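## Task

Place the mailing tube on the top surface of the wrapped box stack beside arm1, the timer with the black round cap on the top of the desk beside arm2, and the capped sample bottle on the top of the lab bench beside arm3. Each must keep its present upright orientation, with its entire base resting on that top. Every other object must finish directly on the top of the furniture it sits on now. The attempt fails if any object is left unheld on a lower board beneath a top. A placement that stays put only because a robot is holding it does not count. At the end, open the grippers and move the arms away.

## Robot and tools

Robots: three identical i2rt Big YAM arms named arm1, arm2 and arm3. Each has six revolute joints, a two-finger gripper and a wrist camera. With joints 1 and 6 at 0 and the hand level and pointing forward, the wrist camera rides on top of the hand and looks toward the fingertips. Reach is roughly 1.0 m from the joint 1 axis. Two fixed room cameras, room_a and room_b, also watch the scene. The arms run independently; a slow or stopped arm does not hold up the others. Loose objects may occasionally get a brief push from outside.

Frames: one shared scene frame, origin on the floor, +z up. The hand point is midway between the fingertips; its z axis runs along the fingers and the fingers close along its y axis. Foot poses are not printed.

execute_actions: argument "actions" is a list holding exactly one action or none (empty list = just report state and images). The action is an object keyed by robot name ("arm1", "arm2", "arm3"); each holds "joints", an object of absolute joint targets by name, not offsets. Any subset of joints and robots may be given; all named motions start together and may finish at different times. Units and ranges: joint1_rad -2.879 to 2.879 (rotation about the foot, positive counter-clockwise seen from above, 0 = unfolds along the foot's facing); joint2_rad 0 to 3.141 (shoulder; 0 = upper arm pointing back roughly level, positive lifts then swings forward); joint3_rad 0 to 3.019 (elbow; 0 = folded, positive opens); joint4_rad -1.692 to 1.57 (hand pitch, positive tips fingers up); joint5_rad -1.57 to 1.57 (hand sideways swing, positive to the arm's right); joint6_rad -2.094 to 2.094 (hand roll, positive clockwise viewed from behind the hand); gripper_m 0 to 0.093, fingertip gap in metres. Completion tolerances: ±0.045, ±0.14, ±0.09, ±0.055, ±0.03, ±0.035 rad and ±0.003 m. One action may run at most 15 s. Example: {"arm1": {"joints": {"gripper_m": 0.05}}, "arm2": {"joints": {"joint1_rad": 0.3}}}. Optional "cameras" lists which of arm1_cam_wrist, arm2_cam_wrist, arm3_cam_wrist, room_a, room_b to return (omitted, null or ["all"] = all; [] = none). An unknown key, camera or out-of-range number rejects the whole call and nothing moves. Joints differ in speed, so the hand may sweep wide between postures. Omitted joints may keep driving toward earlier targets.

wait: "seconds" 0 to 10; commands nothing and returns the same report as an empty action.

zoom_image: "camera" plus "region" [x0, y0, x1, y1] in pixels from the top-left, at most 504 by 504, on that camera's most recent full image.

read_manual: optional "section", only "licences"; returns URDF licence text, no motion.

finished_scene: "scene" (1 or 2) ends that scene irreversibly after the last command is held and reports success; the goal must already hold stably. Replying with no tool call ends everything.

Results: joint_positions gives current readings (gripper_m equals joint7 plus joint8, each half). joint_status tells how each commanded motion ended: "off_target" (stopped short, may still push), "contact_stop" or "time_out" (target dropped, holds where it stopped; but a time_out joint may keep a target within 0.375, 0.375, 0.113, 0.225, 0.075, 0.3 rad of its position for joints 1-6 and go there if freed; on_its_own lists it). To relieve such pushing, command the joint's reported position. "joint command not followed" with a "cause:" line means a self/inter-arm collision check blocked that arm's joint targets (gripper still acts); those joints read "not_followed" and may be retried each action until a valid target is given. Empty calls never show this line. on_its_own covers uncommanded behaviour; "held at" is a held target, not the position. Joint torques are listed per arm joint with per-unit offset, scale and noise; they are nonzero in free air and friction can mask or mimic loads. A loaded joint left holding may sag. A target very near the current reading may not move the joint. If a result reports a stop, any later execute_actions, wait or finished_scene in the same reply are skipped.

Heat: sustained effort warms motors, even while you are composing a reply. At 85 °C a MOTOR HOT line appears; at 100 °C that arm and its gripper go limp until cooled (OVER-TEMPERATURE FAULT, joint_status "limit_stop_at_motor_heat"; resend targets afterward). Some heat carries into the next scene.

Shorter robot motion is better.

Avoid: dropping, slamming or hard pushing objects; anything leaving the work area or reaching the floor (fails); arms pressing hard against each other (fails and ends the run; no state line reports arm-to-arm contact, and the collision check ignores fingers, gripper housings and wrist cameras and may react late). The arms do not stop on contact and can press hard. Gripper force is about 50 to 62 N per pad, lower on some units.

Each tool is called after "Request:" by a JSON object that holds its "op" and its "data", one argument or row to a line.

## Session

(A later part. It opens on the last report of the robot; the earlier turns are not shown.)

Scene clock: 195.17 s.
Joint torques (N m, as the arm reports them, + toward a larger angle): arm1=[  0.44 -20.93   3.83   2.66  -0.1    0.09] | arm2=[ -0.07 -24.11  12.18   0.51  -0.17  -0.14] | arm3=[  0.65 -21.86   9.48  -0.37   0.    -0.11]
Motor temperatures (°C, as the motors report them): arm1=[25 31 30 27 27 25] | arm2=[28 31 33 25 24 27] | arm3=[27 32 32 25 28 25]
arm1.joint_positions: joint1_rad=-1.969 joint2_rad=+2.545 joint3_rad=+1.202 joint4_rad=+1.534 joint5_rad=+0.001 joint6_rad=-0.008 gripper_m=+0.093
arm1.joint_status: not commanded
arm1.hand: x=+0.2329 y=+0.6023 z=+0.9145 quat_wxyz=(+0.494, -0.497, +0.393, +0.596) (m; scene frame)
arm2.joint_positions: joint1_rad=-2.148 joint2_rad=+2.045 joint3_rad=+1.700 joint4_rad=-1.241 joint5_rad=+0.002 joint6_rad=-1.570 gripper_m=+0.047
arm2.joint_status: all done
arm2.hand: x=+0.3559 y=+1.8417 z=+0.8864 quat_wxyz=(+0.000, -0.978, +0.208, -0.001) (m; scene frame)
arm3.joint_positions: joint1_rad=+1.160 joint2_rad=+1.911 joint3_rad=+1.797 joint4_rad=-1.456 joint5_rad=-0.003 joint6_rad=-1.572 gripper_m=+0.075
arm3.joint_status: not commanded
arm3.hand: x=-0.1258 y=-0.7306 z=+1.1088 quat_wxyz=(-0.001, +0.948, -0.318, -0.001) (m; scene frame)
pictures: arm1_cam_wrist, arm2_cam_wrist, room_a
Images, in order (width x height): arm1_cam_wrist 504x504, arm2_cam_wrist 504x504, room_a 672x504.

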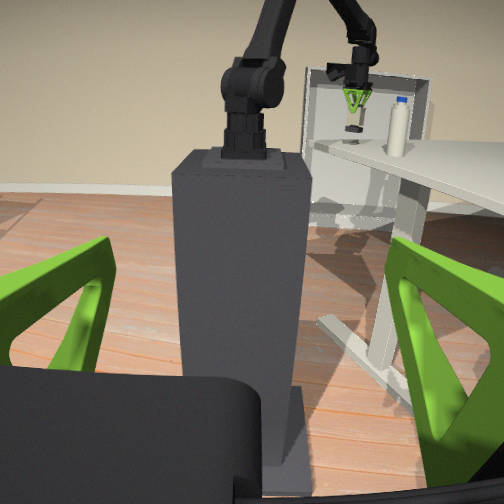

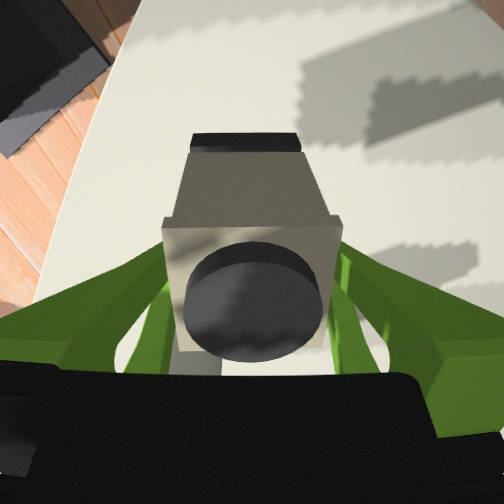

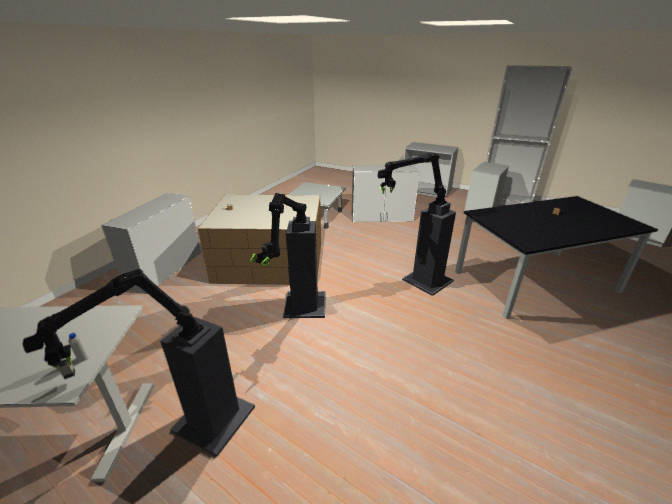

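Request:
{"op": "execute_actions", "data": {
  "actions": [
    {"arm2":{"joints":{"joint3_rad":1.58,"joint4_rad":-1.095}}}
  ],
  "cameras": ["arm1_cam_wrist","room_a"]
}}

Request:
{"op": "zoom_image", "data": {
  "camera": "arm1_cam_wrist",
  "region": [310,80,430,170]
}}

Request:
{"op": "zoom_image", "data": {
  "camera": "room_a",
  "region": [20,320,120,420]
}}

Scene clock: 202.57 s.
Joint torques (N m, as the arm reports them, + toward a larger angle): arm1=[  0.45 -20.93   3.83   2.67  -0.1    0.09] | arm2=[  0.05 -21.88  11.61   1.11  -0.17  -0.14] | arm3=[  0.67 -21.69   9.44  -0.38   0.01  -0.12]
Motor temperatures (°C, as the motors report them): arm1=[25 31 29 27 27 25] | arm2=[28 31 33 25 24 27] | arm3=[27 32 32 25 28 25]
arm1.joint_positions: joint1_rad=-1.969 joint2_rad=+2.545 joint3_rad=+1.202 joint4_rad=+1.534 joint5_rad=+0.001 joint6_rad=-0.008 gripper_m=+0.093
arm1.joint_status: not commanded
arm1.hand: x=+0.2329 y=+0.6023 z=+0.9145 quat_wxyz=(+0.494, -0.497, +0.393, +0.596) (m; scene frame)
arm2.joint_positions: joint1_rad=-2.148 joint2_rad=+2.029 joint3_rad=+1.570 joint4_rad=-1.107 joint5_rad=+0.002 joint6_rad=-1.570 gripper_m=+0.047
arm2.joint_status: all done
arm2.hand: x=+0.3492 y=+1.8267 z=+0.8496 quat_wxyz=(+0.010, -0.978, +0.208, -0.003) (m; scene frame)
arm3.joint_positions: joint1_rad=+1.160 joint2_rad=+1.911 joint3_rad=+1.797 joint4_rad=-1.456 joint5_rad=-0.003 joint6_rad=-1.572 gripper_m=+0.075
arm3.joint_status: not commanded
arm3.hand: x=-0.1258 y=-0.7306 z=+1.1088 quat_wxyz=(-0.001, +0.948, -0.318, -0.001) (m; scene frame)
pictures: arm1_cam_wrist, room_a
Images, in order (width x height): arm1_cam_wrist 504x504, room_a 672x504.

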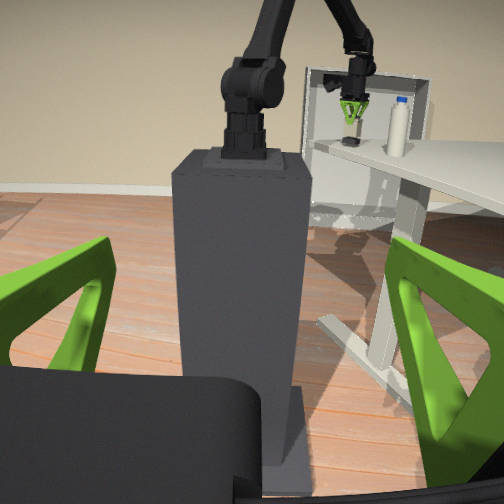

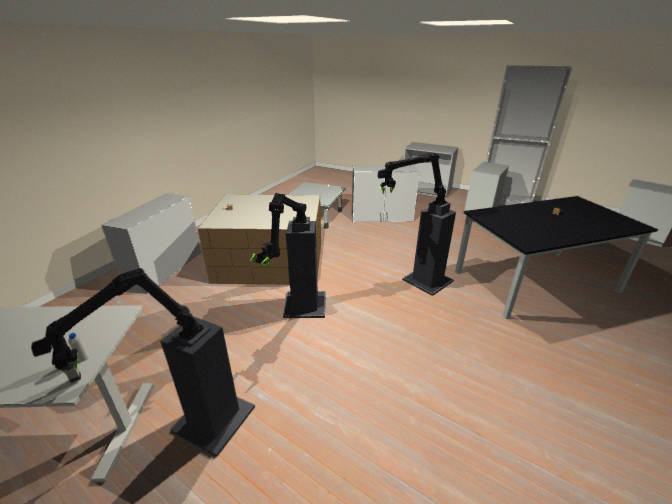

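Region (310, 80, 430, 170) of arm1_cam_wrist's 504x504 image, scaled by 4.200, with more detail than that image has; it fills the top 378 rows of this view, and the rest is white.

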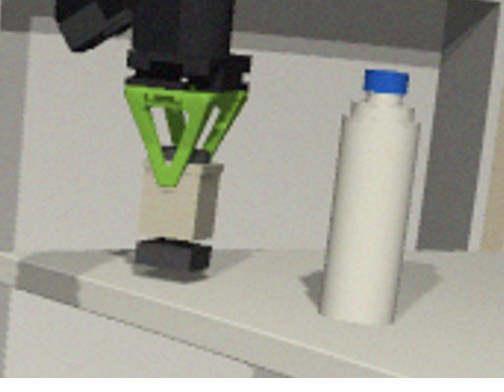

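Region (20, 320, 120, 420) of room_a's 672x504 image, scaled by 5.040, with more detail than that image has.

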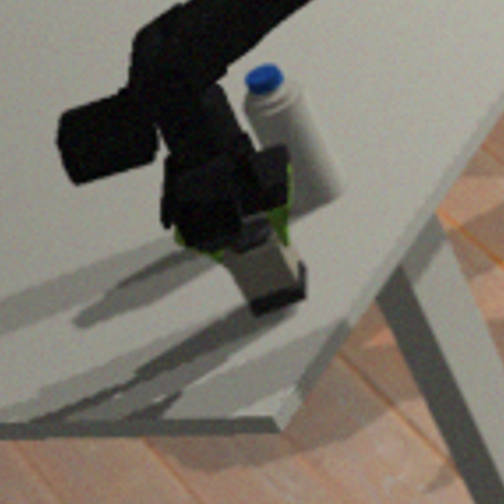

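~1.2 cm left.

Request:
{"op": "execute_actions", "data": {
  "actions": [
    {"arm2":{"joints":{"joint3_rad":1.535,"joint4_rad":-1.055}}}
  ],
  "cameras": ["arm1_cam_wrist"]
}}

Request:
{"op": "zoom_image", "data": {
  "camera": "arm1_cam_wrist",
  "region": [310,80,430,170]
}}

Scene clock: 206.13 s.
Joint torques (N m, as the arm reports them, + toward a larger angle): arm1=[  0.51 -20.92   3.83   2.67  -0.1    0.09] | arm2=[ -0.03 -21.52  10.32   1.11  -0.13  -0.13] | arm3=[  0.56 -21.7    9.48  -0.35   0.01  -0.12]
Motor temperatures (°C, as the motors report them): arm1=[25 31 29 27 27 25] | arm2=[28 31 33 25 24 27] | arm3=[27 32 32 25 28 25]
arm1.joint_positions: joint1_rad=-1.969 joint2_rad=+2.545 joint3_rad=+1.202 joint4_rad=+1.534 joint5_rad=+0.001 joint6_rad=-0.008 gripper_m=+0.093
arm1.joint_status: not commanded
arm1.hand: x=+0.2329 y=+0.6023 z=+0.9145 quat_wxyz=(+0.494, -0.497, +0.393, +0.596) (m; scene frame)
arm2.joint_positions: joint1_rad=-2.148 joint2_rad=+2.028 joint3_rad=+1.537 joint4_rad=-1.067 joint5_rad=+0.001 joint6_rad=-1.571 gripper_m=+0.047
arm2.joint_status: all done
arm2.hand: x=+0.3474 y=+1.8234 z=+0.8391 quat_wxyz=(+0.014, -0.978, +0.208, -0.003) (m; scene frame)
arm3.joint_positions: joint1_rad=+1.160 joint2_rad=+1.911 joint3_rad=+1.797 joint4_rad=-1.456 joint5_rad=-0.003 joint6_rad=-1.572 gripper_m=+0.075
arm3.joint_status: not commanded
arm3.hand: x=-0.1258 y=-0.7306 z=+1.1088 quat_wxyz=(-0.001, +0.948, -0.318, -0.001) (m; scene frame)
pictures: arm1_cam_wrist
Images, in order (width x height): arm1_cam_wrist 504x504.

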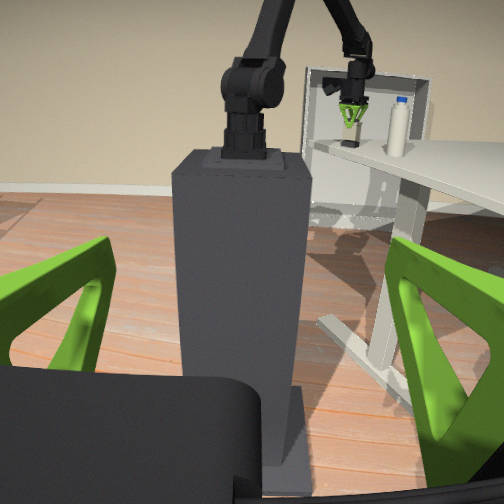

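Region (310, 80, 430, 170) of arm1_cam_wrist's 504x504 image, scaled by 4.200, with more detail than that image has; it fills the top 378 rows of this view, and the rest is white.

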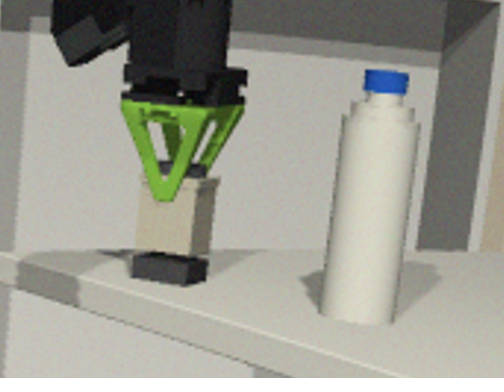

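Request:
{"op": "execute_actions", "data": {
  "actions": [
    {"arm2":{"joints":{"gripper_m":0.093}}}
  ],
  "cameras": []
}}

Request:
{"op": "execute_actions", "data": {
  "actions": [
    {"arm2":{"joints":{"joint2_rad":1.88,"joint3_rad":1.73,"joint4_rad":-1.415}}}
  ],
  "cameras": []
}}

Request:
{"op": "execute_actions", "data": {
  "actions": [
    {"arm2":{"joints":{"joint1_rad":-2.422}}}
  ],
  "cameras": ["arm1_cam_wrist","arm2_cam_wrist"]
}}

Scene clock: 212.73 s.
Joint torques (N m, as the arm reports them, + toward a larger angle): arm1=[  0.52 -20.9    3.82   2.67  -0.1    0.1 ] | arm2=[  0.08 -21.37  10.27   1.11  -0.12  -0.13] | arm3=[  0.59 -21.84   9.49  -0.4    0.    -0.11]
Motor temperatures (°C, as the motors report them): arm1=[25 31 29 27 27 25] | arm2=[28 32 33 25 24 27] | arm3=[27 32 32 25 28 25]
arm1.joint_positions: joint1_rad=-1.969 joint2_rad=+2.545 joint3_rad=+1.202 joint4_rad=+1.534 joint5_rad=+0.001 joint6_rad=-0.008 gripper_m=+0.093
arm1.joint_status: not commanded
arm1.hand: x=+0.2329 y=+0.6023 z=+0.9145 quat_wxyz=(+0.494, -0.497, +0.393, +0.596) (m; scene frame)
arm2.joint_positions: joint1_rad=-2.148 joint2_rad=+2.028 joint3_rad=+1.537 joint4_rad=-1.067 joint5_rad=+0.001 joint6_rad=-1.571 gripper_m=+0.093
arm2.joint_status: all done
arm2.hand: x=+0.3474 y=+1.8234 z=+0.8391 quat_wxyz=(+0.014, -0.978, +0.208, -0.003) (m; scene frame)
arm3.joint_positions: joint1_rad=+1.160 joint2_rad=+1.911 joint3_rad=+1.797 joint4_rad=-1.456 joint5_rad=-0.003 joint6_rad=-1.572 gripper_m=+0.075
arm3.joint_status: not commanded
arm3.hand: x=-0.1258 y=-0.7306 z=+1.1088 quat_wxyz=(-0.001, +0.948, -0.318, -0.001) (m; scene frame)
pictures: none
No camera images: the call's "cameras" was empty. Leave "cameras" out to get every camera's image.

Scene clock: 213.97 s.
Joint torques (N m, as the arm reports them, + toward a larger angle): arm1=[  0.43 -20.91   3.84   2.66  -0.1    0.09] | arm2=[  0.1  -16.57  12.98   0.38  -0.12  -0.12] | arm3=[  0.59 -21.62   9.46  -0.42  -0.01  -0.12]
Motor temperatures (°C, as the motors report them): arm1=[25 31 29 27 27 25] | arm2=[28 31 33 25 24 27] | arm3=[27 32 32 25 28 25]
arm1.joint_positions: joint1_rad=-1.969 joint2_rad=+2.545 joint3_rad=+1.202 joint4_rad=+1.534 joint5_rad=+0.001 joint6_rad=-0.008 gripper_m=+0.093
arm1.joint_status: not commanded
arm1.hand: x=+0.2329 y=+0.6023 z=+0.9145 quat_wxyz=(+0.494, -0.497, +0.393, +0.596) (m; scene frame)
arm2.joint_positions: joint1_rad=-2.148 joint2_rad=+1.852 joint3_rad=+1.718 joint4_rad=-1.403 joint5_rad=+0.001 joint6_rad=-1.571 gripper_m=+0.093
arm2.joint_status: all done
arm2.hand: x=+0.3419 y=+1.8109 z=+1.0034 quat_wxyz=(+0.024, -0.978, +0.208, -0.005) (m; scene frame)
arm3.joint_positions: joint1_rad=+1.160 joint2_rad=+1.911 joint3_rad=+1.797 joint4_rad=-1.456 joint5_rad=-0.003 joint6_rad=-1.572 gripper_m=+0.075
arm3.joint_status: not commanded
arm3.hand: x=-0.1258 y=-0.7306 z=+1.1088 quat_wxyz=(-0.001, +0.948, -0.318, -0.001) (m; scene frame)
pictures: none
No camera images: the call's "cameras" was empty. Leave "cameras" out to get every camera's image.

Scene clock: 215.30 s.
Joint torques (N m, as the arm reports them, + toward a larger angle): arm1=[  0.45 -20.91   3.83   2.66  -0.1    0.09] | arm2=[ -0.51 -16.54  12.94   0.37  -0.15  -0.13] | arm3=[  0.52 -21.72   9.46  -0.38   0.01  -0.12]
Motor temperatures (°C, as the motors report them): arm1=[25 31 29 27 27 25] | arm2=[28 31 33 25 24 27] | arm3=[27 32 32 25 28 25]
arm1.joint_positions: joint1_rad=-1.969 joint2_rad=+2.545 joint3_rad=+1.202 joint4_rad=+1.534 joint5_rad=+0.001 joint6_rad=-0.008 gripper_m=+0.093
arm1.joint_status: not commanded
arm1.hand: x=+0.2329 y=+0.6023 z=+0.9145 quat_wxyz=(+0.494, -0.497, +0.393, +0.596) (m; scene frame)
arm2.joint_positions: joint1_rad=-2.420 joint2_rad=+1.852 joint3_rad=+1.718 joint4_rad=-1.403 joint5_rad=+0.002 joint6_rad=-1.571 gripper_m=+0.093
arm2.joint_status: all done
arm2.hand: x=+0.4757 y=+1.7277 z=+1.0030 quat_wxyz=(+0.023, -0.941, +0.339, -0.007) (m; scene frame)
arm3.joint_positions: joint1_rad=+1.160 joint2_rad=+1.911 joint3_rad=+1.797 joint4_rad=-1.456 joint5_rad=-0.003 joint6_rad=-1.572 gripper_m=+0.075
arm3.joint_status: not commanded
arm3.hand: x=-0.1258 y=-0.7306 z=+1.1088 quat_wxyz=(-0.001, +0.948, -0.318, -0.001) (m; scene frame)
pictures: arm1_cam_wrist, arm2_cam_wrist
Images, in order (width x height): arm1_cam_wrist 504x504, arm2_cam_wrist 504x504.

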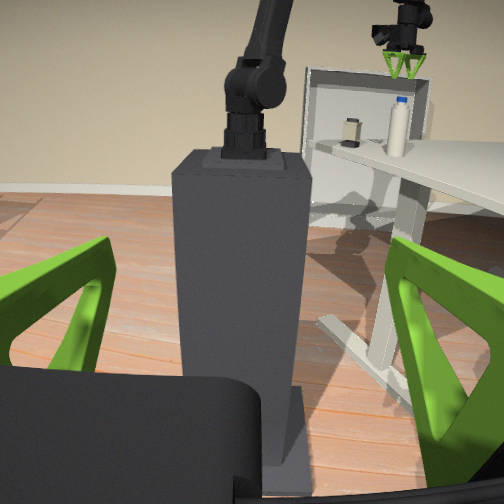

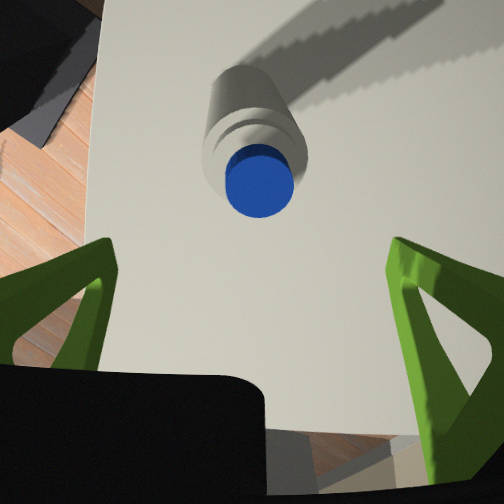

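Request:
{"op": "execute_actions", "data": {
  "actions": [
    {"arm2":{"joints":{"joint1_rad":-2.428,"joint2_rad":1.97,"joint3_rad":1.59,"joint4_rad":-1.2}}}
  ],
  "cameras": ["arm1_cam_wrist","arm2_cam_wrist"]
}}

Request:
{"op": "zoom_image", "data": {
  "camera": "arm1_cam_wrist",
  "region": [330,60,450,170]
}}

Scene clock: 221.80 s.
Joint torques (N m, as the arm reports them, + toward a larger angle): arm1=[  0.45 -20.92   3.83   2.66  -0.1    0.1 ] | arm2=[ -0.95 -20.42  12.19   0.99  -0.16  -0.13] | arm3=[  0.56 -21.58   9.43  -0.38   0.    -0.1 ]
Motor temperatures (°C, as the motors report them): arm1=[25 31 29 27 27 25] | arm2=[28 31 33 25 24 27] | arm3=[27 32 32 25 28 25]
arm1.joint_positions: joint1_rad=-1.969 joint2_rad=+2.545 joint3_rad=+1.202 joint4_rad=+1.534 joint5_rad=+0.001 joint6_rad=-0.008 gripper_m=+0.093
arm1.joint_status: not commanded
arm1.hand: x=+0.2329 y=+0.6023 z=+0.9145 quat_wxyz=(+0.494, -0.497, +0.393, +0.596) (m; scene frame)
arm2.joint_positions: joint1_rad=-2.420 joint2_rad=+1.974 joint3_rad=+1.577 joint4_rad=-1.211 joint5_rad=+0.002 joint6_rad=-1.571 gripper_m=+0.093
arm2.joint_status: all done
arm2.hand: x=+0.4745 y=+1.7272 z=+0.8829 quat_wxyz=(-0.010, -0.941, +0.339, +0.005) (m; scene frame)
arm3.joint_positions: joint1_rad=+1.160 joint2_rad=+1.911 joint3_rad=+1.797 joint4_rad=-1.456 joint5_rad=-0.003 joint6_rad=-1.572 gripper_m=+0.075
arm3.joint_status: not commanded
arm3.hand: x=-0.1258 y=-0.7306 z=+1.1088 quat_wxyz=(-0.001, +0.948, -0.318, -0.001) (m; scene frame)
pictures: arm1_cam_wrist, arm2_cam_wrist
Images, in order (width x height): arm1_cam_wrist 504x504, arm2_cam_wrist 504x504.

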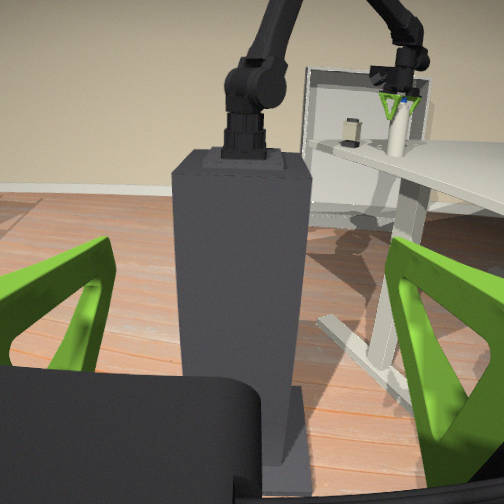

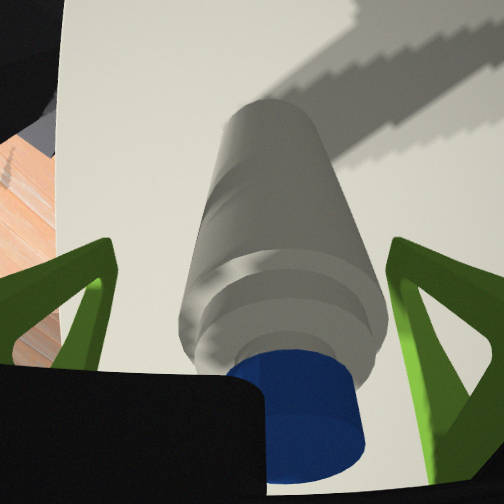

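Region (330, 60, 450, 170) of arm1_cam_wrist's 504x504 image, scaled by 4.200, with more detail than that image has; it fills the top 462 rows of this view, and the rest is white.

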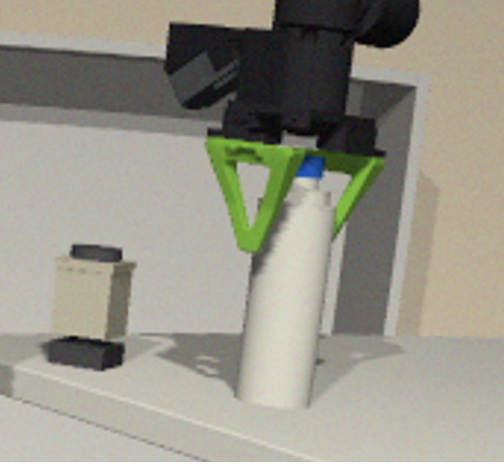

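Request:
{"op": "execute_actions", "data": {
  "actions": [
    {"arm2":{"joints":{"joint1_rad":-2.435,"joint3_rad":1.628}}}
  ],
  "cameras": ["arm2_cam_wrist"]
}}

Request:
{"op": "execute_actions", "data": {
  "actions": [
    {"arm2":{"joints":{"gripper_m":0}}}
  ],
  "cameras": ["arm2_cam_wrist"]
}}

Scene clock: 227.10 s.
Joint torques (N m, as the arm reports them, + toward a larger angle): arm1=[  0.47 -20.84   3.84   2.67  -0.1    0.09] | arm2=[ -1.25 -20.76  14.67   1.04  -0.15  -0.13] | arm3=[  0.44 -21.8    9.44  -0.43   0.01  -0.11]
Motor temperatures (°C, as the motors report them): arm1=[25 31 28 27 27 25] | arm2=[28 31 33 25 24 27] | arm3=[27 32 32 25 28 25]
arm1.joint_positions: joint1_rad=-1.969 joint2_rad=+2.545 joint3_rad=+1.202 joint4_rad=+1.534 joint5_rad=+0.001 joint6_rad=-0.008 gripper_m=+0.093
arm1.joint_status: not commanded
arm1.hand: x=+0.2329 y=+0.6023 z=+0.9145 quat_wxyz=(+0.494, -0.497, +0.393, +0.596) (m; scene frame)
arm2.joint_positions: joint1_rad=-2.424 joint2_rad=+1.974 joint3_rad=+1.592 joint4_rad=-1.211 joint5_rad=+0.002 joint6_rad=-1.571 gripper_m=+0.093
arm2.joint_status: all done
arm2.hand: x=+0.4795 y=+1.7304 z=+0.8880 quat_wxyz=(-0.003, -0.940, +0.340, +0.003) (m; scene frame)
arm3.joint_positions: joint1_rad=+1.160 joint2_rad=+1.911 joint3_rad=+1.797 joint4_rad=-1.456 joint5_rad=-0.003 joint6_rad=-1.572 gripper_m=+0.075
arm3.joint_status: not commanded
arm3.hand: x=-0.1258 y=-0.7306 z=+1.1088 quat_wxyz=(-0.001, +0.948, -0.318, -0.001) (m; scene frame)
pictures: arm2_cam_wrist
Images, in order (width x height): arm2_cam_wrist 504x504.

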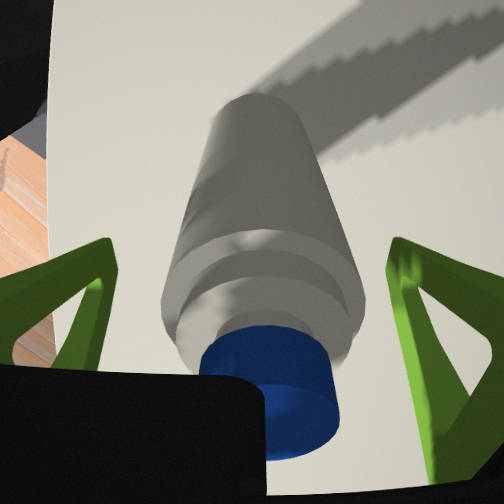

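Scene clock: 227.80 s.
Joint torques (N m, as the arm reports them, + toward a larger angle): arm1=[  0.43 -20.92   3.84   2.66  -0.1    0.1 ] | arm2=[ -1.35 -20.83  14.66   1.02  -0.15  -0.13] | arm3=[  0.67 -21.75   9.45  -0.41   0.01  -0.11]
Motor temperatures (°C, as the motors report them): arm1=[25 31 28 27 27 25] | arm2=[28 31 33 25 24 27] | arm3=[27 32 32 25 28 25]
arm1.joint_positions: joint1_rad=-1.969 joint2_rad=+2.545 joint3_rad=+1.202 joint4_rad=+1.534 joint5_rad=+0.001 joint6_rad=-0.008 gripper_m=+0.093
arm1.joint_status: not commanded
arm1.hand: x=+0.2329 y=+0.6023 z=+0.9145 quat_wxyz=(+0.494, -0.497, +0.393, +0.596) (m; scene frame)
arm2.joint_positions: joint1_rad=-2.424 joint2_rad=+1.974 joint3_rad=+1.592 joint4_rad=-1.211 joint5_rad=+0.002 joint6_rad=-1.571 gripper_m=+0.053
arm2.joint_status: gripper_m off_target (ended at +0.053, target +0.000)
arm2.hand: x=+0.4795 y=+1.7304 z=+0.8880 quat_wxyz=(-0.003, -0.940, +0.340, +0.003) (m; scene frame)
arm3.joint_positions: joint1_rad=+1.160 joint2_rad=+1.911 joint3_rad=+1.797 joint4_rad=-1.456 joint5_rad=-0.003 joint6_rad=-1.572 gripper_m=+0.075
arm3.joint_status: not commanded
arm3.hand: x=-0.1258 y=-0.7306 z=+1.1088 quat_wxyz=(-0.001, +0.948, -0.318, -0.001) (m; scene frame)
pictures: arm2_cam_wrist
Images, in order (width x height): arm2_cam_wrist 504x504.

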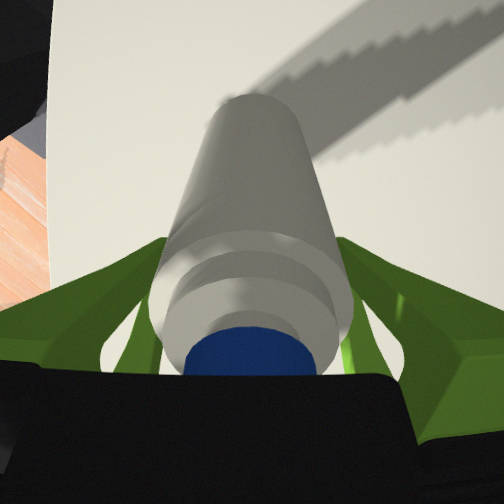

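Request:
{"op": "execute_actions", "data": {
  "actions": [
    {"arm2":{"joints":{"joint2_rad":1.86,"joint3_rad":1.91,"joint4_rad":-1.595}},"arm3":{"joints":{"joint3_rad":1.98,"joint4_rad":-1.62,"gripper_m":0.093}}}
  ],
  "cameras": []
}}

Request:
{"op": "execute_actions", "data": {
  "actions": [
    {"arm2":{"joints":{"joint1_rad":1.605}}}
  ],
  "cameras": ["arm1_cam_wrist","arm2_cam_wrist"]
}}

Scene clock: 235.77 s.
Joint torques (N m, as the arm reports them, + toward a larger angle): arm1=[  0.49 -20.92   3.85   2.66  -0.1    0.1 ] | arm2=[ -1.26 -16.69  13.5    0.39  -0.16  -0.12] | arm3=[  0.51 -21.99  10.69  -0.43   0.    -0.11]
Motor temperatures (°C, as the motors report them): arm1=[26 31 28 27 27 25] | arm2=[28 31 34 25 24 27] | arm3=[27 32 33 25 28 25]
arm1.joint_positions: joint1_rad=-1.969 joint2_rad=+2.545 joint3_rad=+1.202 joint4_rad=+1.534 joint5_rad=+0.001 joint6_rad=-0.008 gripper_m=+0.093
arm1.joint_status: not commanded
arm1.hand: x=+0.2329 y=+0.6023 z=+0.9145 quat_wxyz=(+0.494, -0.497, +0.393, +0.596) (m; scene frame)
arm2.joint_positions: joint1_rad=-2.424 joint2_rad=+1.833 joint3_rad=+1.894 joint4_rad=-1.584 joint5_rad=+0.002 joint6_rad=-1.571 gripper_m=+0.053
arm2.joint_status: all done
arm2.hand: x=+0.4764 y=+1.7253 z=+1.0802 quat_wxyz=(+0.030, -0.940, +0.340, -0.009) (m; scene frame)
arm3.joint_positions: joint1_rad=+1.160 joint2_rad=+1.911 joint3_rad=+1.950 joint4_rad=-1.605 joint5_rad=-0.002 joint6_rad=-1.572 gripper_m=+0.093
arm3.joint_status: all done
arm3.hand: x=-0.1240 y=-0.7283 z=+1.1669 quat_wxyz=(-0.002, +0.948, -0.318, +0.000) (m; scene frame)
pictures: none
No camera images: the call's "cameras" was empty. Leave "cameras" out to get every camera's image.

Scene clock: 238.90 s.
Joint torques (N m, as the arm reports them, + toward a larger angle): arm1=[  0.49 -20.92   3.84   2.67  -0.1    0.1 ] | arm2=[ -1.02 -19.44  13.36   0.3   -0.04  -0.13] | arm3=[  0.62 -21.84  10.67  -0.4   -0.01  -0.11]
Motor temperatures (°C, as the motors report them): arm1=[26 31 28 27 27 25] | arm2=[28 31 34 25 24 27] | arm3=[27 32 33 25 28 25]
arm1.joint_positions: joint1_rad=-1.969 joint2_rad=+2.545 joint3_rad=+1.202 joint4_rad=+1.534 joint5_rad=+0.001 joint6_rad=-0.008 gripper_m=+0.093
arm1.joint_status: not commanded
arm1.hand: x=+0.2329 y=+0.6023 z=+0.9145 quat_wxyz=(+0.494, -0.497, +0.393, +0.596) (m; scene frame)
arm2.joint_positions: joint1_rad=+1.615 joint2_rad=+1.856 joint3_rad=+1.894 joint4_rad=-1.584 joint5_rad=-0.001 joint6_rad=-1.571 gripper_m=+0.053
arm2.joint_status: all done
arm2.hand: x=+0.2222 y=+0.7120 z=+1.0512 quat_wxyz=(-0.006, +0.101, -0.995, +0.005) (m; scene frame)
arm3.joint_positions: joint1_rad=+1.160 joint2_rad=+1.911 joint3_rad=+1.950 joint4_rad=-1.605 joint5_rad=-0.002 joint6_rad=-1.572 gripper_m=+0.093
arm3.joint_status: not commanded
arm3.hand: x=-0.1240 y=-0.7283 z=+1.1669 quat_wxyz=(-0.002, +0.948, -0.318, +0.000) (m; scene frame)
pictures: arm1_cam_wrist, arm2_cam_wrist
Images, in order (width x height): arm1_cam_wrist 504x504, arm2_cam_wrist 504x504.

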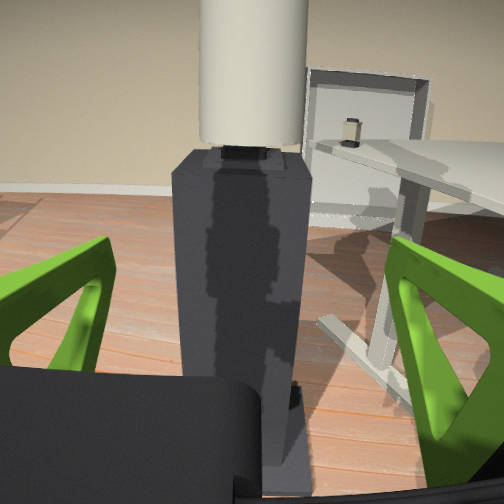

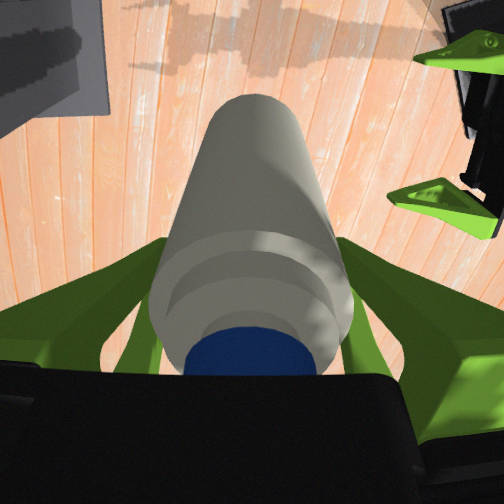

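Request:
{"op": "execute_actions", "data": {
  "actions": [
    {"arm1":{"joints":{"joint3_rad":1.585,"joint4_rad":1.24}}}
  ],
  "cameras": ["arm1_cam_wrist","arm2_cam_wrist"]
}}

Scene clock: 243.07 s.
Joint torques (N m, as the arm reports them, + toward a larger angle): arm1=[  0.43 -24.32  10.37   1.37  -0.1    0.1 ] | arm2=[ -1.09 -19.46  13.38   0.32  -0.05  -0.13] | arm3=[  0.51 -21.91  10.72  -0.4   -0.01  -0.11]
Motor temperatures (°C, as the motors report them): arm1=[26 31 29 27 27 25] | arm2=[28 31 34 25 24 27] | arm3=[27 32 33 25 28 25]
arm1.joint_positions: joint1_rad=-1.969 joint2_rad=+2.545 joint3_rad=+1.553 joint4_rad=+1.252 joint5_rad=+0.001 joint6_rad=-0.008 gripper_m=+0.093
arm1.joint_status: all done
arm1.hand: x=+0.2075 y=+0.7179 z=+0.9842 quat_wxyz=(+0.507, -0.476, +0.376, +0.613) (m; scene frame)
arm2.joint_positions: joint1_rad=+1.615 joint2_rad=+1.856 joint3_rad=+1.894 joint4_rad=-1.584 joint5_rad=-0.001 joint6_rad=-1.571 gripper_m=+0.053
arm2.joint_status: not commanded
arm2.hand: x=+0.2222 y=+0.7120 z=+1.0512 quat_wxyz=(-0.006, +0.101, -0.995, +0.005) (m; scene frame)
arm3.joint_positions: joint1_rad=+1.160 joint2_rad=+1.911 joint3_rad=+1.950 joint4_rad=-1.605 joint5_rad=-0.002 joint6_rad=-1.572 gripper_m=+0.093
arm3.joint_status: not commanded
arm3.hand: x=-0.1240 y=-0.7283 z=+1.1669 quat_wxyz=(-0.002, +0.948, -0.318, +0.000) (m; scene frame)
pictures: arm1_cam_wrist, arm2_cam_wrist
Images, in order (width x height): arm1_cam_wrist 504x504, arm2_cam_wrist 504x504.

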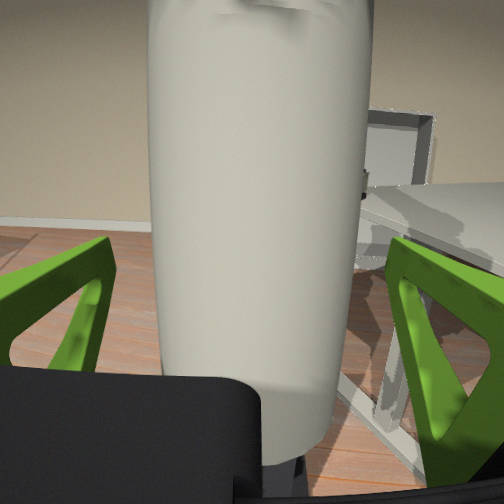

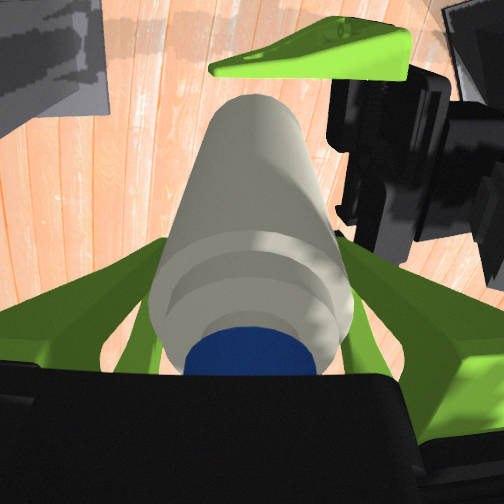

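Request:
{"op": "execute_actions", "data": {
  "actions": [
    {"arm1":{"joints":{"gripper_m":0}}}
  ],
  "cameras": ["arm2_cam_wrist"]
}}

Request:
{"op": "execute_actions", "data": {
  "actions": [
    {"arm2":{"joints":{"gripper_m":0.093}}}
  ],
  "cameras": []
}}

Request:
{"op": "execute_actions", "data": {
  "actions": [
    {"arm1":{"joints":{"joint1_rad":0.312,"joint4_rad":1.30}}}
  ],
  "cameras": ["arm1_cam_wrist","arm3_cam_wrist","room_a"]
}}

Scene clock: 248.03 s.
Joint torques (N m, as the arm reports them, + toward a larger angle): arm1=[  0.47 -24.41  10.38   1.38  -0.1    0.09] | arm2=[ -1.07 -19.5   13.36   0.32  -0.09  -0.13] | arm3=[  0.56 -21.83  10.7   -0.38  -0.01  -0.1 ]
Motor temperatures (°C, as the motors report them): arm1=[26 31 29 27 27 25] | arm2=[28 31 35 25 24 27] | arm3=[27 32 33 25 28 25]
arm1.joint_positions: joint1_rad=-1.969 joint2_rad=+2.545 joint3_rad=+1.553 joint4_rad=+1.251 joint5_rad=+0.001 joint6_rad=-0.008 gripper_m=+0.053
arm1.joint_status: gripper_m off_target (ended at +0.053, target +0.000)
arm1.hand: x=+0.2078 y=+0.7180 z=+0.9841 quat_wxyz=(+0.507, -0.476, +0.376, +0.612) (m; scene frame)
arm2.joint_positions: joint1_rad=+1.615 joint2_rad=+1.856 joint3_rad=+1.894 joint4_rad=-1.584 joint5_rad=+0.000 joint6_rad=-1.571 gripper_m=+0.053
arm2.joint_status: not commanded
arm2.hand: x=+0.2219 y=+0.7119 z=+1.0512 quat_wxyz=(-0.005, +0.101, -0.995, +0.005) (m; scene frame)
arm3.joint_positions: joint1_rad=+1.160 joint2_rad=+1.911 joint3_rad=+1.950 joint4_rad=-1.605 joint5_rad=-0.002 joint6_rad=-1.572 gripper_m=+0.093
arm3.joint_status: not commanded
arm3.hand: x=-0.1240 y=-0.7283 z=+1.1669 quat_wxyz=(-0.002, +0.948, -0.318, +0.000) (m; scene frame)
pictures: arm2_cam_wrist
Images, in order (width x height): arm2_cam_wrist 504x504.

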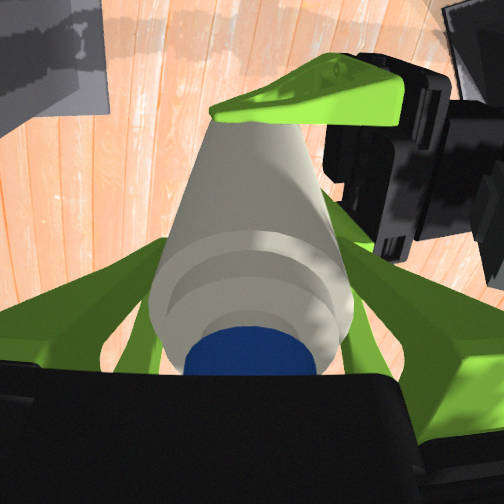

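Scene clock: 248.73 s.
Joint torques (N m, as the arm reports them, + toward a larger angle): arm1=[  0.4  -24.44  10.39   1.43  -0.1    0.09] | arm2=[ -1.05 -19.59  13.37   0.3   -0.09  -0.13] | arm3=[  0.51 -21.88  10.69  -0.38  -0.01  -0.12]
Motor temperatures (°C, as the motors report them): arm1=[26 31 29 27 27 25] | arm2=[28 31 35 25 24 27] | arm3=[27 32 33 25 28 25]
arm1.joint_positions: joint1_rad=-1.969 joint2_rad=+2.545 joint3_rad=+1.553 joint4_rad=+1.250 joint5_rad=+0.001 joint6_rad=-0.008 gripper_m=+0.053
arm1.joint_status: not commanded
arm1.hand: x=+0.2077 y=+0.7181 z=+0.9839 quat_wxyz=(+0.507, -0.476, +0.377, +0.612) (m; scene frame)
arm2.joint_positions: joint1_rad=+1.615 joint2_rad=+1.856 joint3_rad=+1.894 joint4_rad=-1.584 joint5_rad=+0.000 joint6_rad=-1.571 gripper_m=+0.093
arm2.joint_status: all done
arm2.hand: x=+0.2219 y=+0.7119 z=+1.0512 quat_wxyz=(-0.005, +0.101, -0.995, +0.005) (m; scene frame)
arm3.joint_positions: joint1_rad=+1.160 joint2_rad=+1.911 joint3_rad=+1.950 joint4_rad=-1.605 joint5_rad=-0.002 joint6_rad=-1.572 gripper_m=+0.093
arm3.joint_status: not commanded
arm3.hand: x=-0.1240 y=-0.7283 z=+1.1669 quat_wxyz=(-0.002, +0.948, -0.318, +0.000) (m; scene frame)
pictures: none
No camera images: the call's "cameras" was empty. Leave "cameras" out to get every camera's image.

Scene clock: 251.17 s.
Joint torques (N m, as the arm reports them, + toward a larger angle): arm1=[  1.26 -24.52   8.24   2.71  -0.01   0.09] | arm2=[ -1.11 -19.41  13.36   0.31  -0.09  -0.13] | arm3=[  0.68 -21.73  10.73  -0.4   -0.02  -0.11]
Motor temperatures (°C, as the motors report them): arm1=[26 31 29 27 27 25] | arm2=[28 31 35 25 24 27] | arm3=[27 32 33 25 28 25]
arm1.joint_positions: joint1_rad=+0.319 joint2_rad=+2.545 joint3_rad=+1.573 joint4_rad=+1.272 joint5_rad=-0.002 joint6_rad=-0.008 gripper_m=+0.053
arm1.joint_status: all done
arm1.hand: x=-0.1189 y=-0.7424 z=+0.9778 quat_wxyz=(-0.356, -0.536, -0.270, +0.716) (m; scene frame)
arm2.joint_positions: joint1_rad=+1.615 joint2_rad=+1.856 joint3_rad=+1.894 joint4_rad=-1.584 joint5_rad=+0.000 joint6_rad=-1.571 gripper_m=+0.093
arm2.joint_status: not commanded
arm2.hand: x=+0.2219 y=+0.7119 z=+1.0512 quat_wxyz=(-0.005, +0.101, -0.995, +0.005) (m; scene frame)
arm3.joint_positions: joint1_rad=+1.160 joint2_rad=+1.911 joint3_rad=+1.950 joint4_rad=-1.605 joint5_rad=-0.002 joint6_rad=-1.572 gripper_m=+0.093
arm3.joint_status: not commanded
arm3.hand: x=-0.1240 y=-0.7283 z=+1.1669 quat_wxyz=(-0.002, +0.948, -0.318, +0.000) (m; scene frame)
pictures: arm1_cam_wrist, arm3_cam_wrist, room_a
Images, in order (width x height): arm1_cam_wrist 504x504, arm3_cam_wrist 504x504, room_a 672x504.

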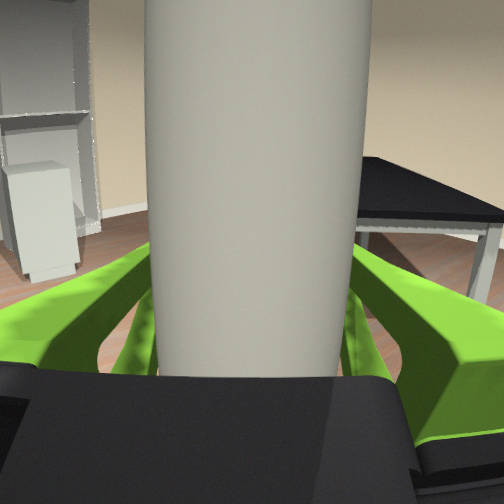

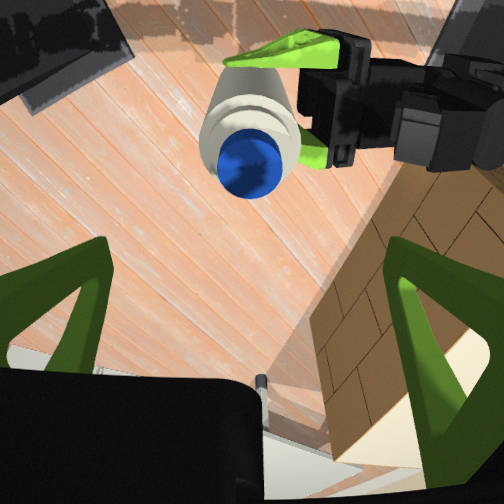

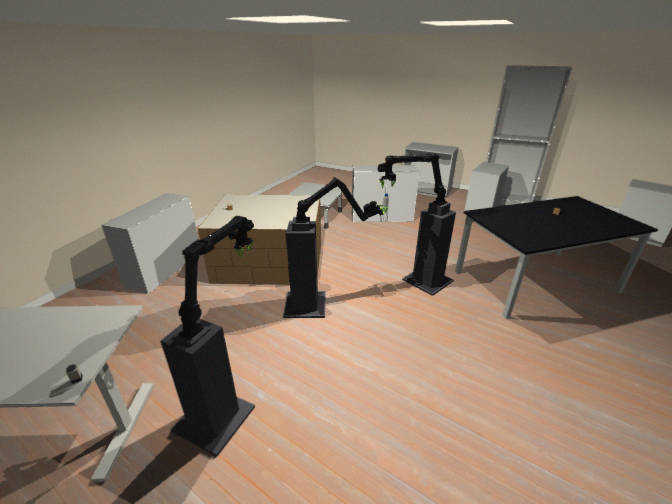

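Request:
{"op": "execute_actions", "data": {
  "actions": [
    {"arm3":{"joints":{"joint2_rad":1.975,"joint3_rad":1.70,"joint4_rad":-1.295}}}
  ],
  "cameras": ["arm1_cam_wrist","arm3_cam_wrist"]
}}

Scene clock: 258.97 s.
Joint torques (N m, as the arm reports them, + toward a larger angle): arm1=[  1.15 -24.5    8.25   2.72   0.     0.09] | arm2=[ -1.04 -19.42  13.39   0.3   -0.09  -0.13] | arm3=[  0.32 -22.77   9.32   0.56  -0.01  -0.11]
Motor temperatures (°C, as the motors report them): arm1=[26 32 30 27 27 25] | arm2=[28 32 35 25 24 27] | arm3=[27 32 34 25 28 25]
arm1.joint_positions: joint1_rad=+0.319 joint2_rad=+2.545 joint3_rad=+1.573 joint4_rad=+1.272 joint5_rad=-0.002 joint6_rad=-0.008 gripper_m=+0.053
arm1.joint_status: not commanded
arm1.hand: x=-0.1189 y=-0.7424 z=+0.9778 quat_wxyz=(-0.356, -0.536, -0.270, +0.716) (m; scene frame)
arm2.joint_positions: joint1_rad=+1.615 joint2_rad=+1.856 joint3_rad=+1.894 joint4_rad=-1.584 joint5_rad=+0.000 joint6_rad=-1.571 gripper_m=+0.093
arm2.joint_status: not commanded
arm2.hand: x=+0.2219 y=+0.7119 z=+1.0512 quat_wxyz=(-0.005, +0.101, -0.995, +0.005) (m; scene frame)
arm3.joint_positions: joint1_rad=+1.160 joint2_rad=+1.969 joint3_rad=+1.685 joint4_rad=-1.310 joint5_rad=-0.002 joint6_rad=-1.573 gripper_m=+0.093
arm3.joint_status: all done
arm3.hand: x=-0.1256 y=-0.7305 z=+1.0334 quat_wxyz=(+0.011, +0.948, -0.318, -0.005) (m; scene frame)
pictures: arm1_cam_wrist, arm3_cam_wrist
Images, in order (width x height): arm1_cam_wrist 504x504, arm3_cam_wrist 504x504.

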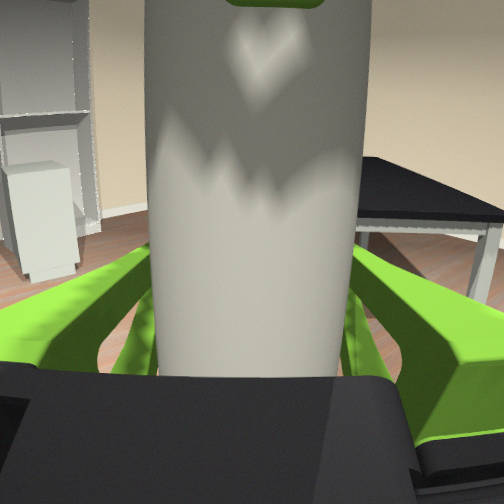

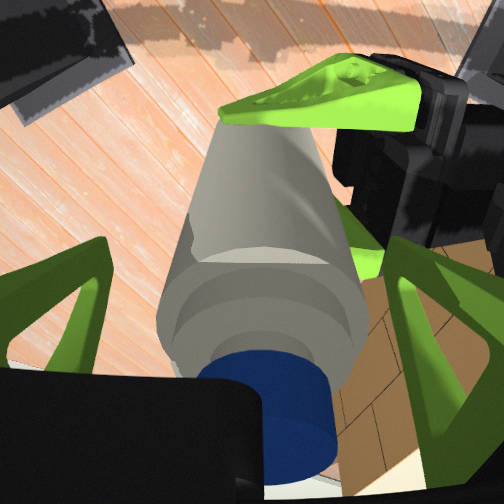

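Request:
{"op": "execute_actions", "data": {
  "actions": [
    {"arm3":{"joints":{"joint4_rad":-1.277,"gripper_m":0}}}
  ],
  "cameras": ["arm3_cam_wrist"]
}}

Request:
{"op": "execute_actions", "data": {
  "actions": [
    {"arm1":{"joints":{"gripper_m":0.093}}}
  ],
  "cameras": []
}}

Request:
{"op": "execute_actions", "data": {
  "actions": [
    {"arm1":{"joints":{"joint3_rad":1.2,"joint4_rad":1.56}}}
  ],
  "cameras": ["arm3_cam_wrist"]
}}

Request:
{"op": "execute_actions", "data": {
  "actions": [
    {"arm3":{"joints":{"joint1_rad":-2.33,"joint2_rad":2.11,"joint3_rad":1.635,"joint4_rad":-1.06}},"arm1":{"joints":{"joint5_rad":0.25}}}
  ],
  "cameras": ["arm1_cam_wrist","room_a"]
}}

Scene clock: 268.03 s.
Joint torques (N m, as the arm reports them, + toward a larger angle): arm1=[  1.14 -24.51   8.24   2.66   0.     0.09] | arm2=[ -1.09 -19.45  13.38   0.32  -0.09  -0.13] | arm3=[  0.59 -22.72   9.3    0.5   -0.01  -0.11]
Motor temperatures (°C, as the motors report them): arm1=[25 32 30 27 27 25] | arm2=[28 32 35 25 24 27] | arm3=[27 33 33 25 28 25]
arm1.joint_positions: joint1_rad=+0.319 joint2_rad=+2.545 joint3_rad=+1.573 joint4_rad=+1.273 joint5_rad=-0.002 joint6_rad=-0.008 gripper_m=+0.053
arm1.joint_status: not commanded
arm1.hand: x=-0.1188 y=-0.7423 z=+0.9779 quat_wxyz=(-0.356, -0.536, -0.270, +0.717) (m; scene frame)
arm2.joint_positions: joint1_rad=+1.615 joint2_rad=+1.856 joint3_rad=+1.894 joint4_rad=-1.584 joint5_rad=+0.000 joint6_rad=-1.571 gripper_m=+0.093
arm2.joint_status: not commanded
arm2.hand: x=+0.2219 y=+0.7119 z=+1.0512 quat_wxyz=(-0.005, +0.101, -0.995, +0.005) (m; scene frame)
arm3.joint_positions: joint1_rad=+1.160 joint2_rad=+1.969 joint3_rad=+1.685 joint4_rad=-1.293 joint5_rad=-0.002 joint6_rad=-1.573 gripper_m=+0.054
arm3.joint_status: gripper_m off_target (ended at +0.054, target +0.000); the others done
arm3.hand: x=-0.1231 y=-0.7271 z=+1.0334 quat_wxyz=(+0.003, +0.948, -0.318, -0.002) (m; scene frame)
pictures: arm3_cam_wrist
Images, in order (width x height): arm3_cam_wrist 504x504.

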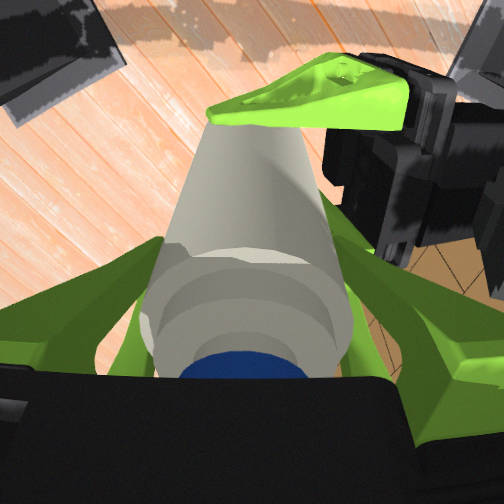

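Scene clock: 268.73 s.
Joint torques (N m, as the arm reports them, + toward a larger angle): arm1=[  1.17 -24.73   8.22   2.59   0.     0.09] | arm2=[ -1.1  -19.32  13.37   0.32  -0.09  -0.13] | arm3=[  0.55 -22.79   9.3    0.57  -0.01  -0.09]
Motor temperatures (°C, as the motors report them): arm1=[25 32 30 27 27 25] | arm2=[28 32 35 25 24 27] | arm3=[27 33 33 25 28 25]
arm1.joint_positions: joint1_rad=+0.319 joint2_rad=+2.545 joint3_rad=+1.573 joint4_rad=+1.275 joint5_rad=-0.002 joint6_rad=-0.008 gripper_m=+0.093
arm1.joint_status: all done
arm1.hand: x=-0.1187 y=-0.7422 z=+0.9785 quat_wxyz=(-0.356, -0.535, -0.269, +0.717) (m; scene frame)
arm2.joint_positions: joint1_rad=+1.615 joint2_rad=+1.856 joint3_rad=+1.894 joint4_rad=-1.584 joint5_rad=+0.000 joint6_rad=-1.571 gripper_m=+0.093
arm2.joint_status: not commanded
arm2.hand: x=+0.2219 y=+0.7119 z=+1.0512 quat_wxyz=(-0.005, +0.101, -0.995, +0.005) (m; scene frame)
arm3.joint_positions: joint1_rad=+1.160 joint2_rad=+1.969 joint3_rad=+1.685 joint4_rad=-1.293 joint5_rad=-0.002 joint6_rad=-1.573 gripper_m=+0.054
arm3.joint_status: not commanded
arm3.hand: x=-0.1231 y=-0.7271 z=+1.0334 quat_wxyz=(+0.003, +0.948, -0.318, -0.002) (m; scene frame)
pictures: none
No camera images: the call's "cameras" was empty. Leave "cameras" out to get every camera's image.

Scene clock: 269.87 s.
Joint torques (N m, as the arm reports them, + toward a larger angle): arm1=[  1.15 -20.6    3.66   2.68   0.     0.09] | arm2=[ -1.07 -19.38  13.38   0.31  -0.09  -0.13] | arm3=[  0.83 -22.84   9.3    0.6   -0.02  -0.11]
Motor temperatures (°C, as the motors report them): arm1=[25 32 30 27 27 25] | arm2=[28 32 35 25 24 27] | arm3=[27 33 33 25 28 25]
arm1.joint_positions: joint1_rad=+0.319 joint2_rad=+2.543 joint3_rad=+1.202 joint4_rad=+1.534 joint5_rad=-0.002 joint6_rad=-0.008 gripper_m=+0.093
arm1.joint_status: all done
arm1.hand: x=-0.0443 y=-0.6437 z=+0.8985 quat_wxyz=(-0.341, -0.574, -0.289, +0.687) (m; scene frame)
arm2.joint_positions: joint1_rad=+1.615 joint2_rad=+1.856 joint3_rad=+1.894 joint4_rad=-1.584 joint5_rad=+0.000 joint6_rad=-1.571 gripper_m=+0.093
arm2.joint_status: not commanded
arm2.hand: x=+0.2219 y=+0.7119 z=+1.0512 quat_wxyz=(-0.005, +0.101, -0.995, +0.005) (m; scene frame)
arm3.joint_positions: joint1_rad=+1.160 joint2_rad=+1.969 joint3_rad=+1.685 joint4_rad=-1.293 joint5_rad=-0.002 joint6_rad=-1.573 gripper_m=+0.054
arm3.joint_status: not commanded
arm3.hand: x=-0.1231 y=-0.7271 z=+1.0334 quat_wxyz=(+0.003, +0.948, -0.318, -0.002) (m; scene frame)
pictures: arm3_cam_wrist
Images, in order (width x height): arm3_cam_wrist 504x504.

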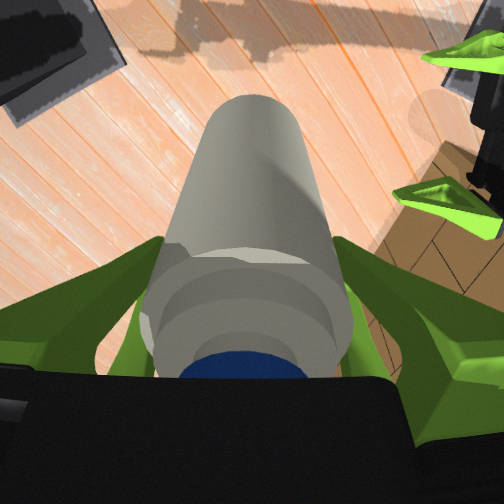

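Scene clock: 272.90 s.
Joint torques (N m, as the arm reports them, + toward a larger angle): arm1=[  1.14 -20.6    3.6    2.66   0.03   0.09] | arm2=[ -1.05 -19.46  13.4    0.3   -0.09  -0.13] | arm3=[  1.16 -25.32   7.98   0.16  -0.14  -0.09]
Motor temperatures (°C, as the motors report them): arm1=[25 32 30 27 27 25] | arm2=[28 32 35 25 24 27] | arm3=[27 33 33 25 28 25]
arm1.joint_positions: joint1_rad=+0.319 joint2_rad=+2.543 joint3_rad=+1.202 joint4_rad=+1.534 joint5_rad=+0.247 joint6_rad=-0.008 gripper_m=+0.093
arm1.joint_status: all done
arm1.hand: x=-0.0750 y=-0.6142 z=+0.8974 quat_wxyz=(-0.267, -0.612, -0.202, +0.716) (m; scene frame)
arm2.joint_positions: joint1_rad=+1.615 joint2_rad=+1.856 joint3_rad=+1.894 joint4_rad=-1.584 joint5_rad=+0.000 joint6_rad=-1.571 gripper_m=+0.093
arm2.joint_status: not commanded
arm2.hand: x=+0.2219 y=+0.7119 z=+1.0512 quat_wxyz=(-0.005, +0.101, -0.995, +0.005) (m; scene frame)
arm3.joint_positions: joint1_rad=-2.333 joint2_rad=+2.116 joint3_rad=+1.629 joint4_rad=-1.061 joint5_rad=+0.002 joint6_rad=-1.573 gripper_m=+0.054
arm3.joint_status: all done
arm3.hand: x=-1.0060 y=-1.5355 z=+0.9280 quat_wxyz=(+0.006, -0.479, -0.878, +0.010) (m; scene frame)
pictures: arm1_cam_wrist, room_a
Images, in order (width x height): arm1_cam_wrist 504x504, room_a 672x504.

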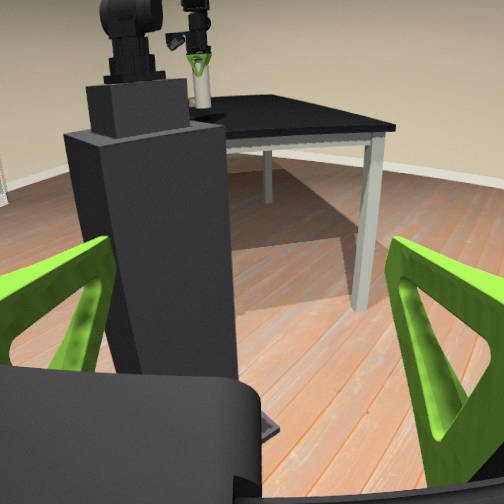

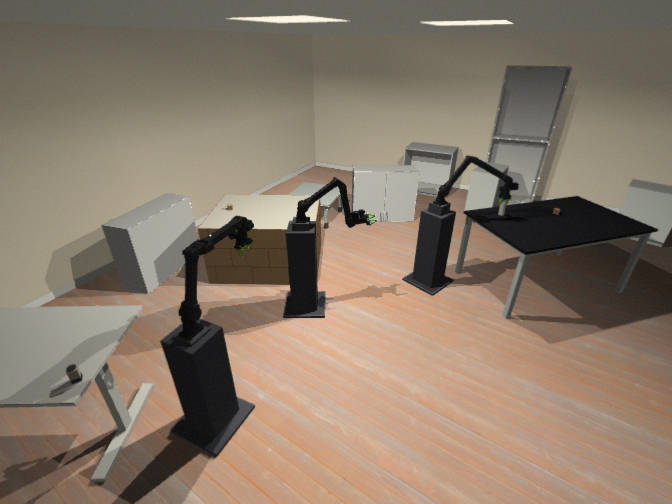

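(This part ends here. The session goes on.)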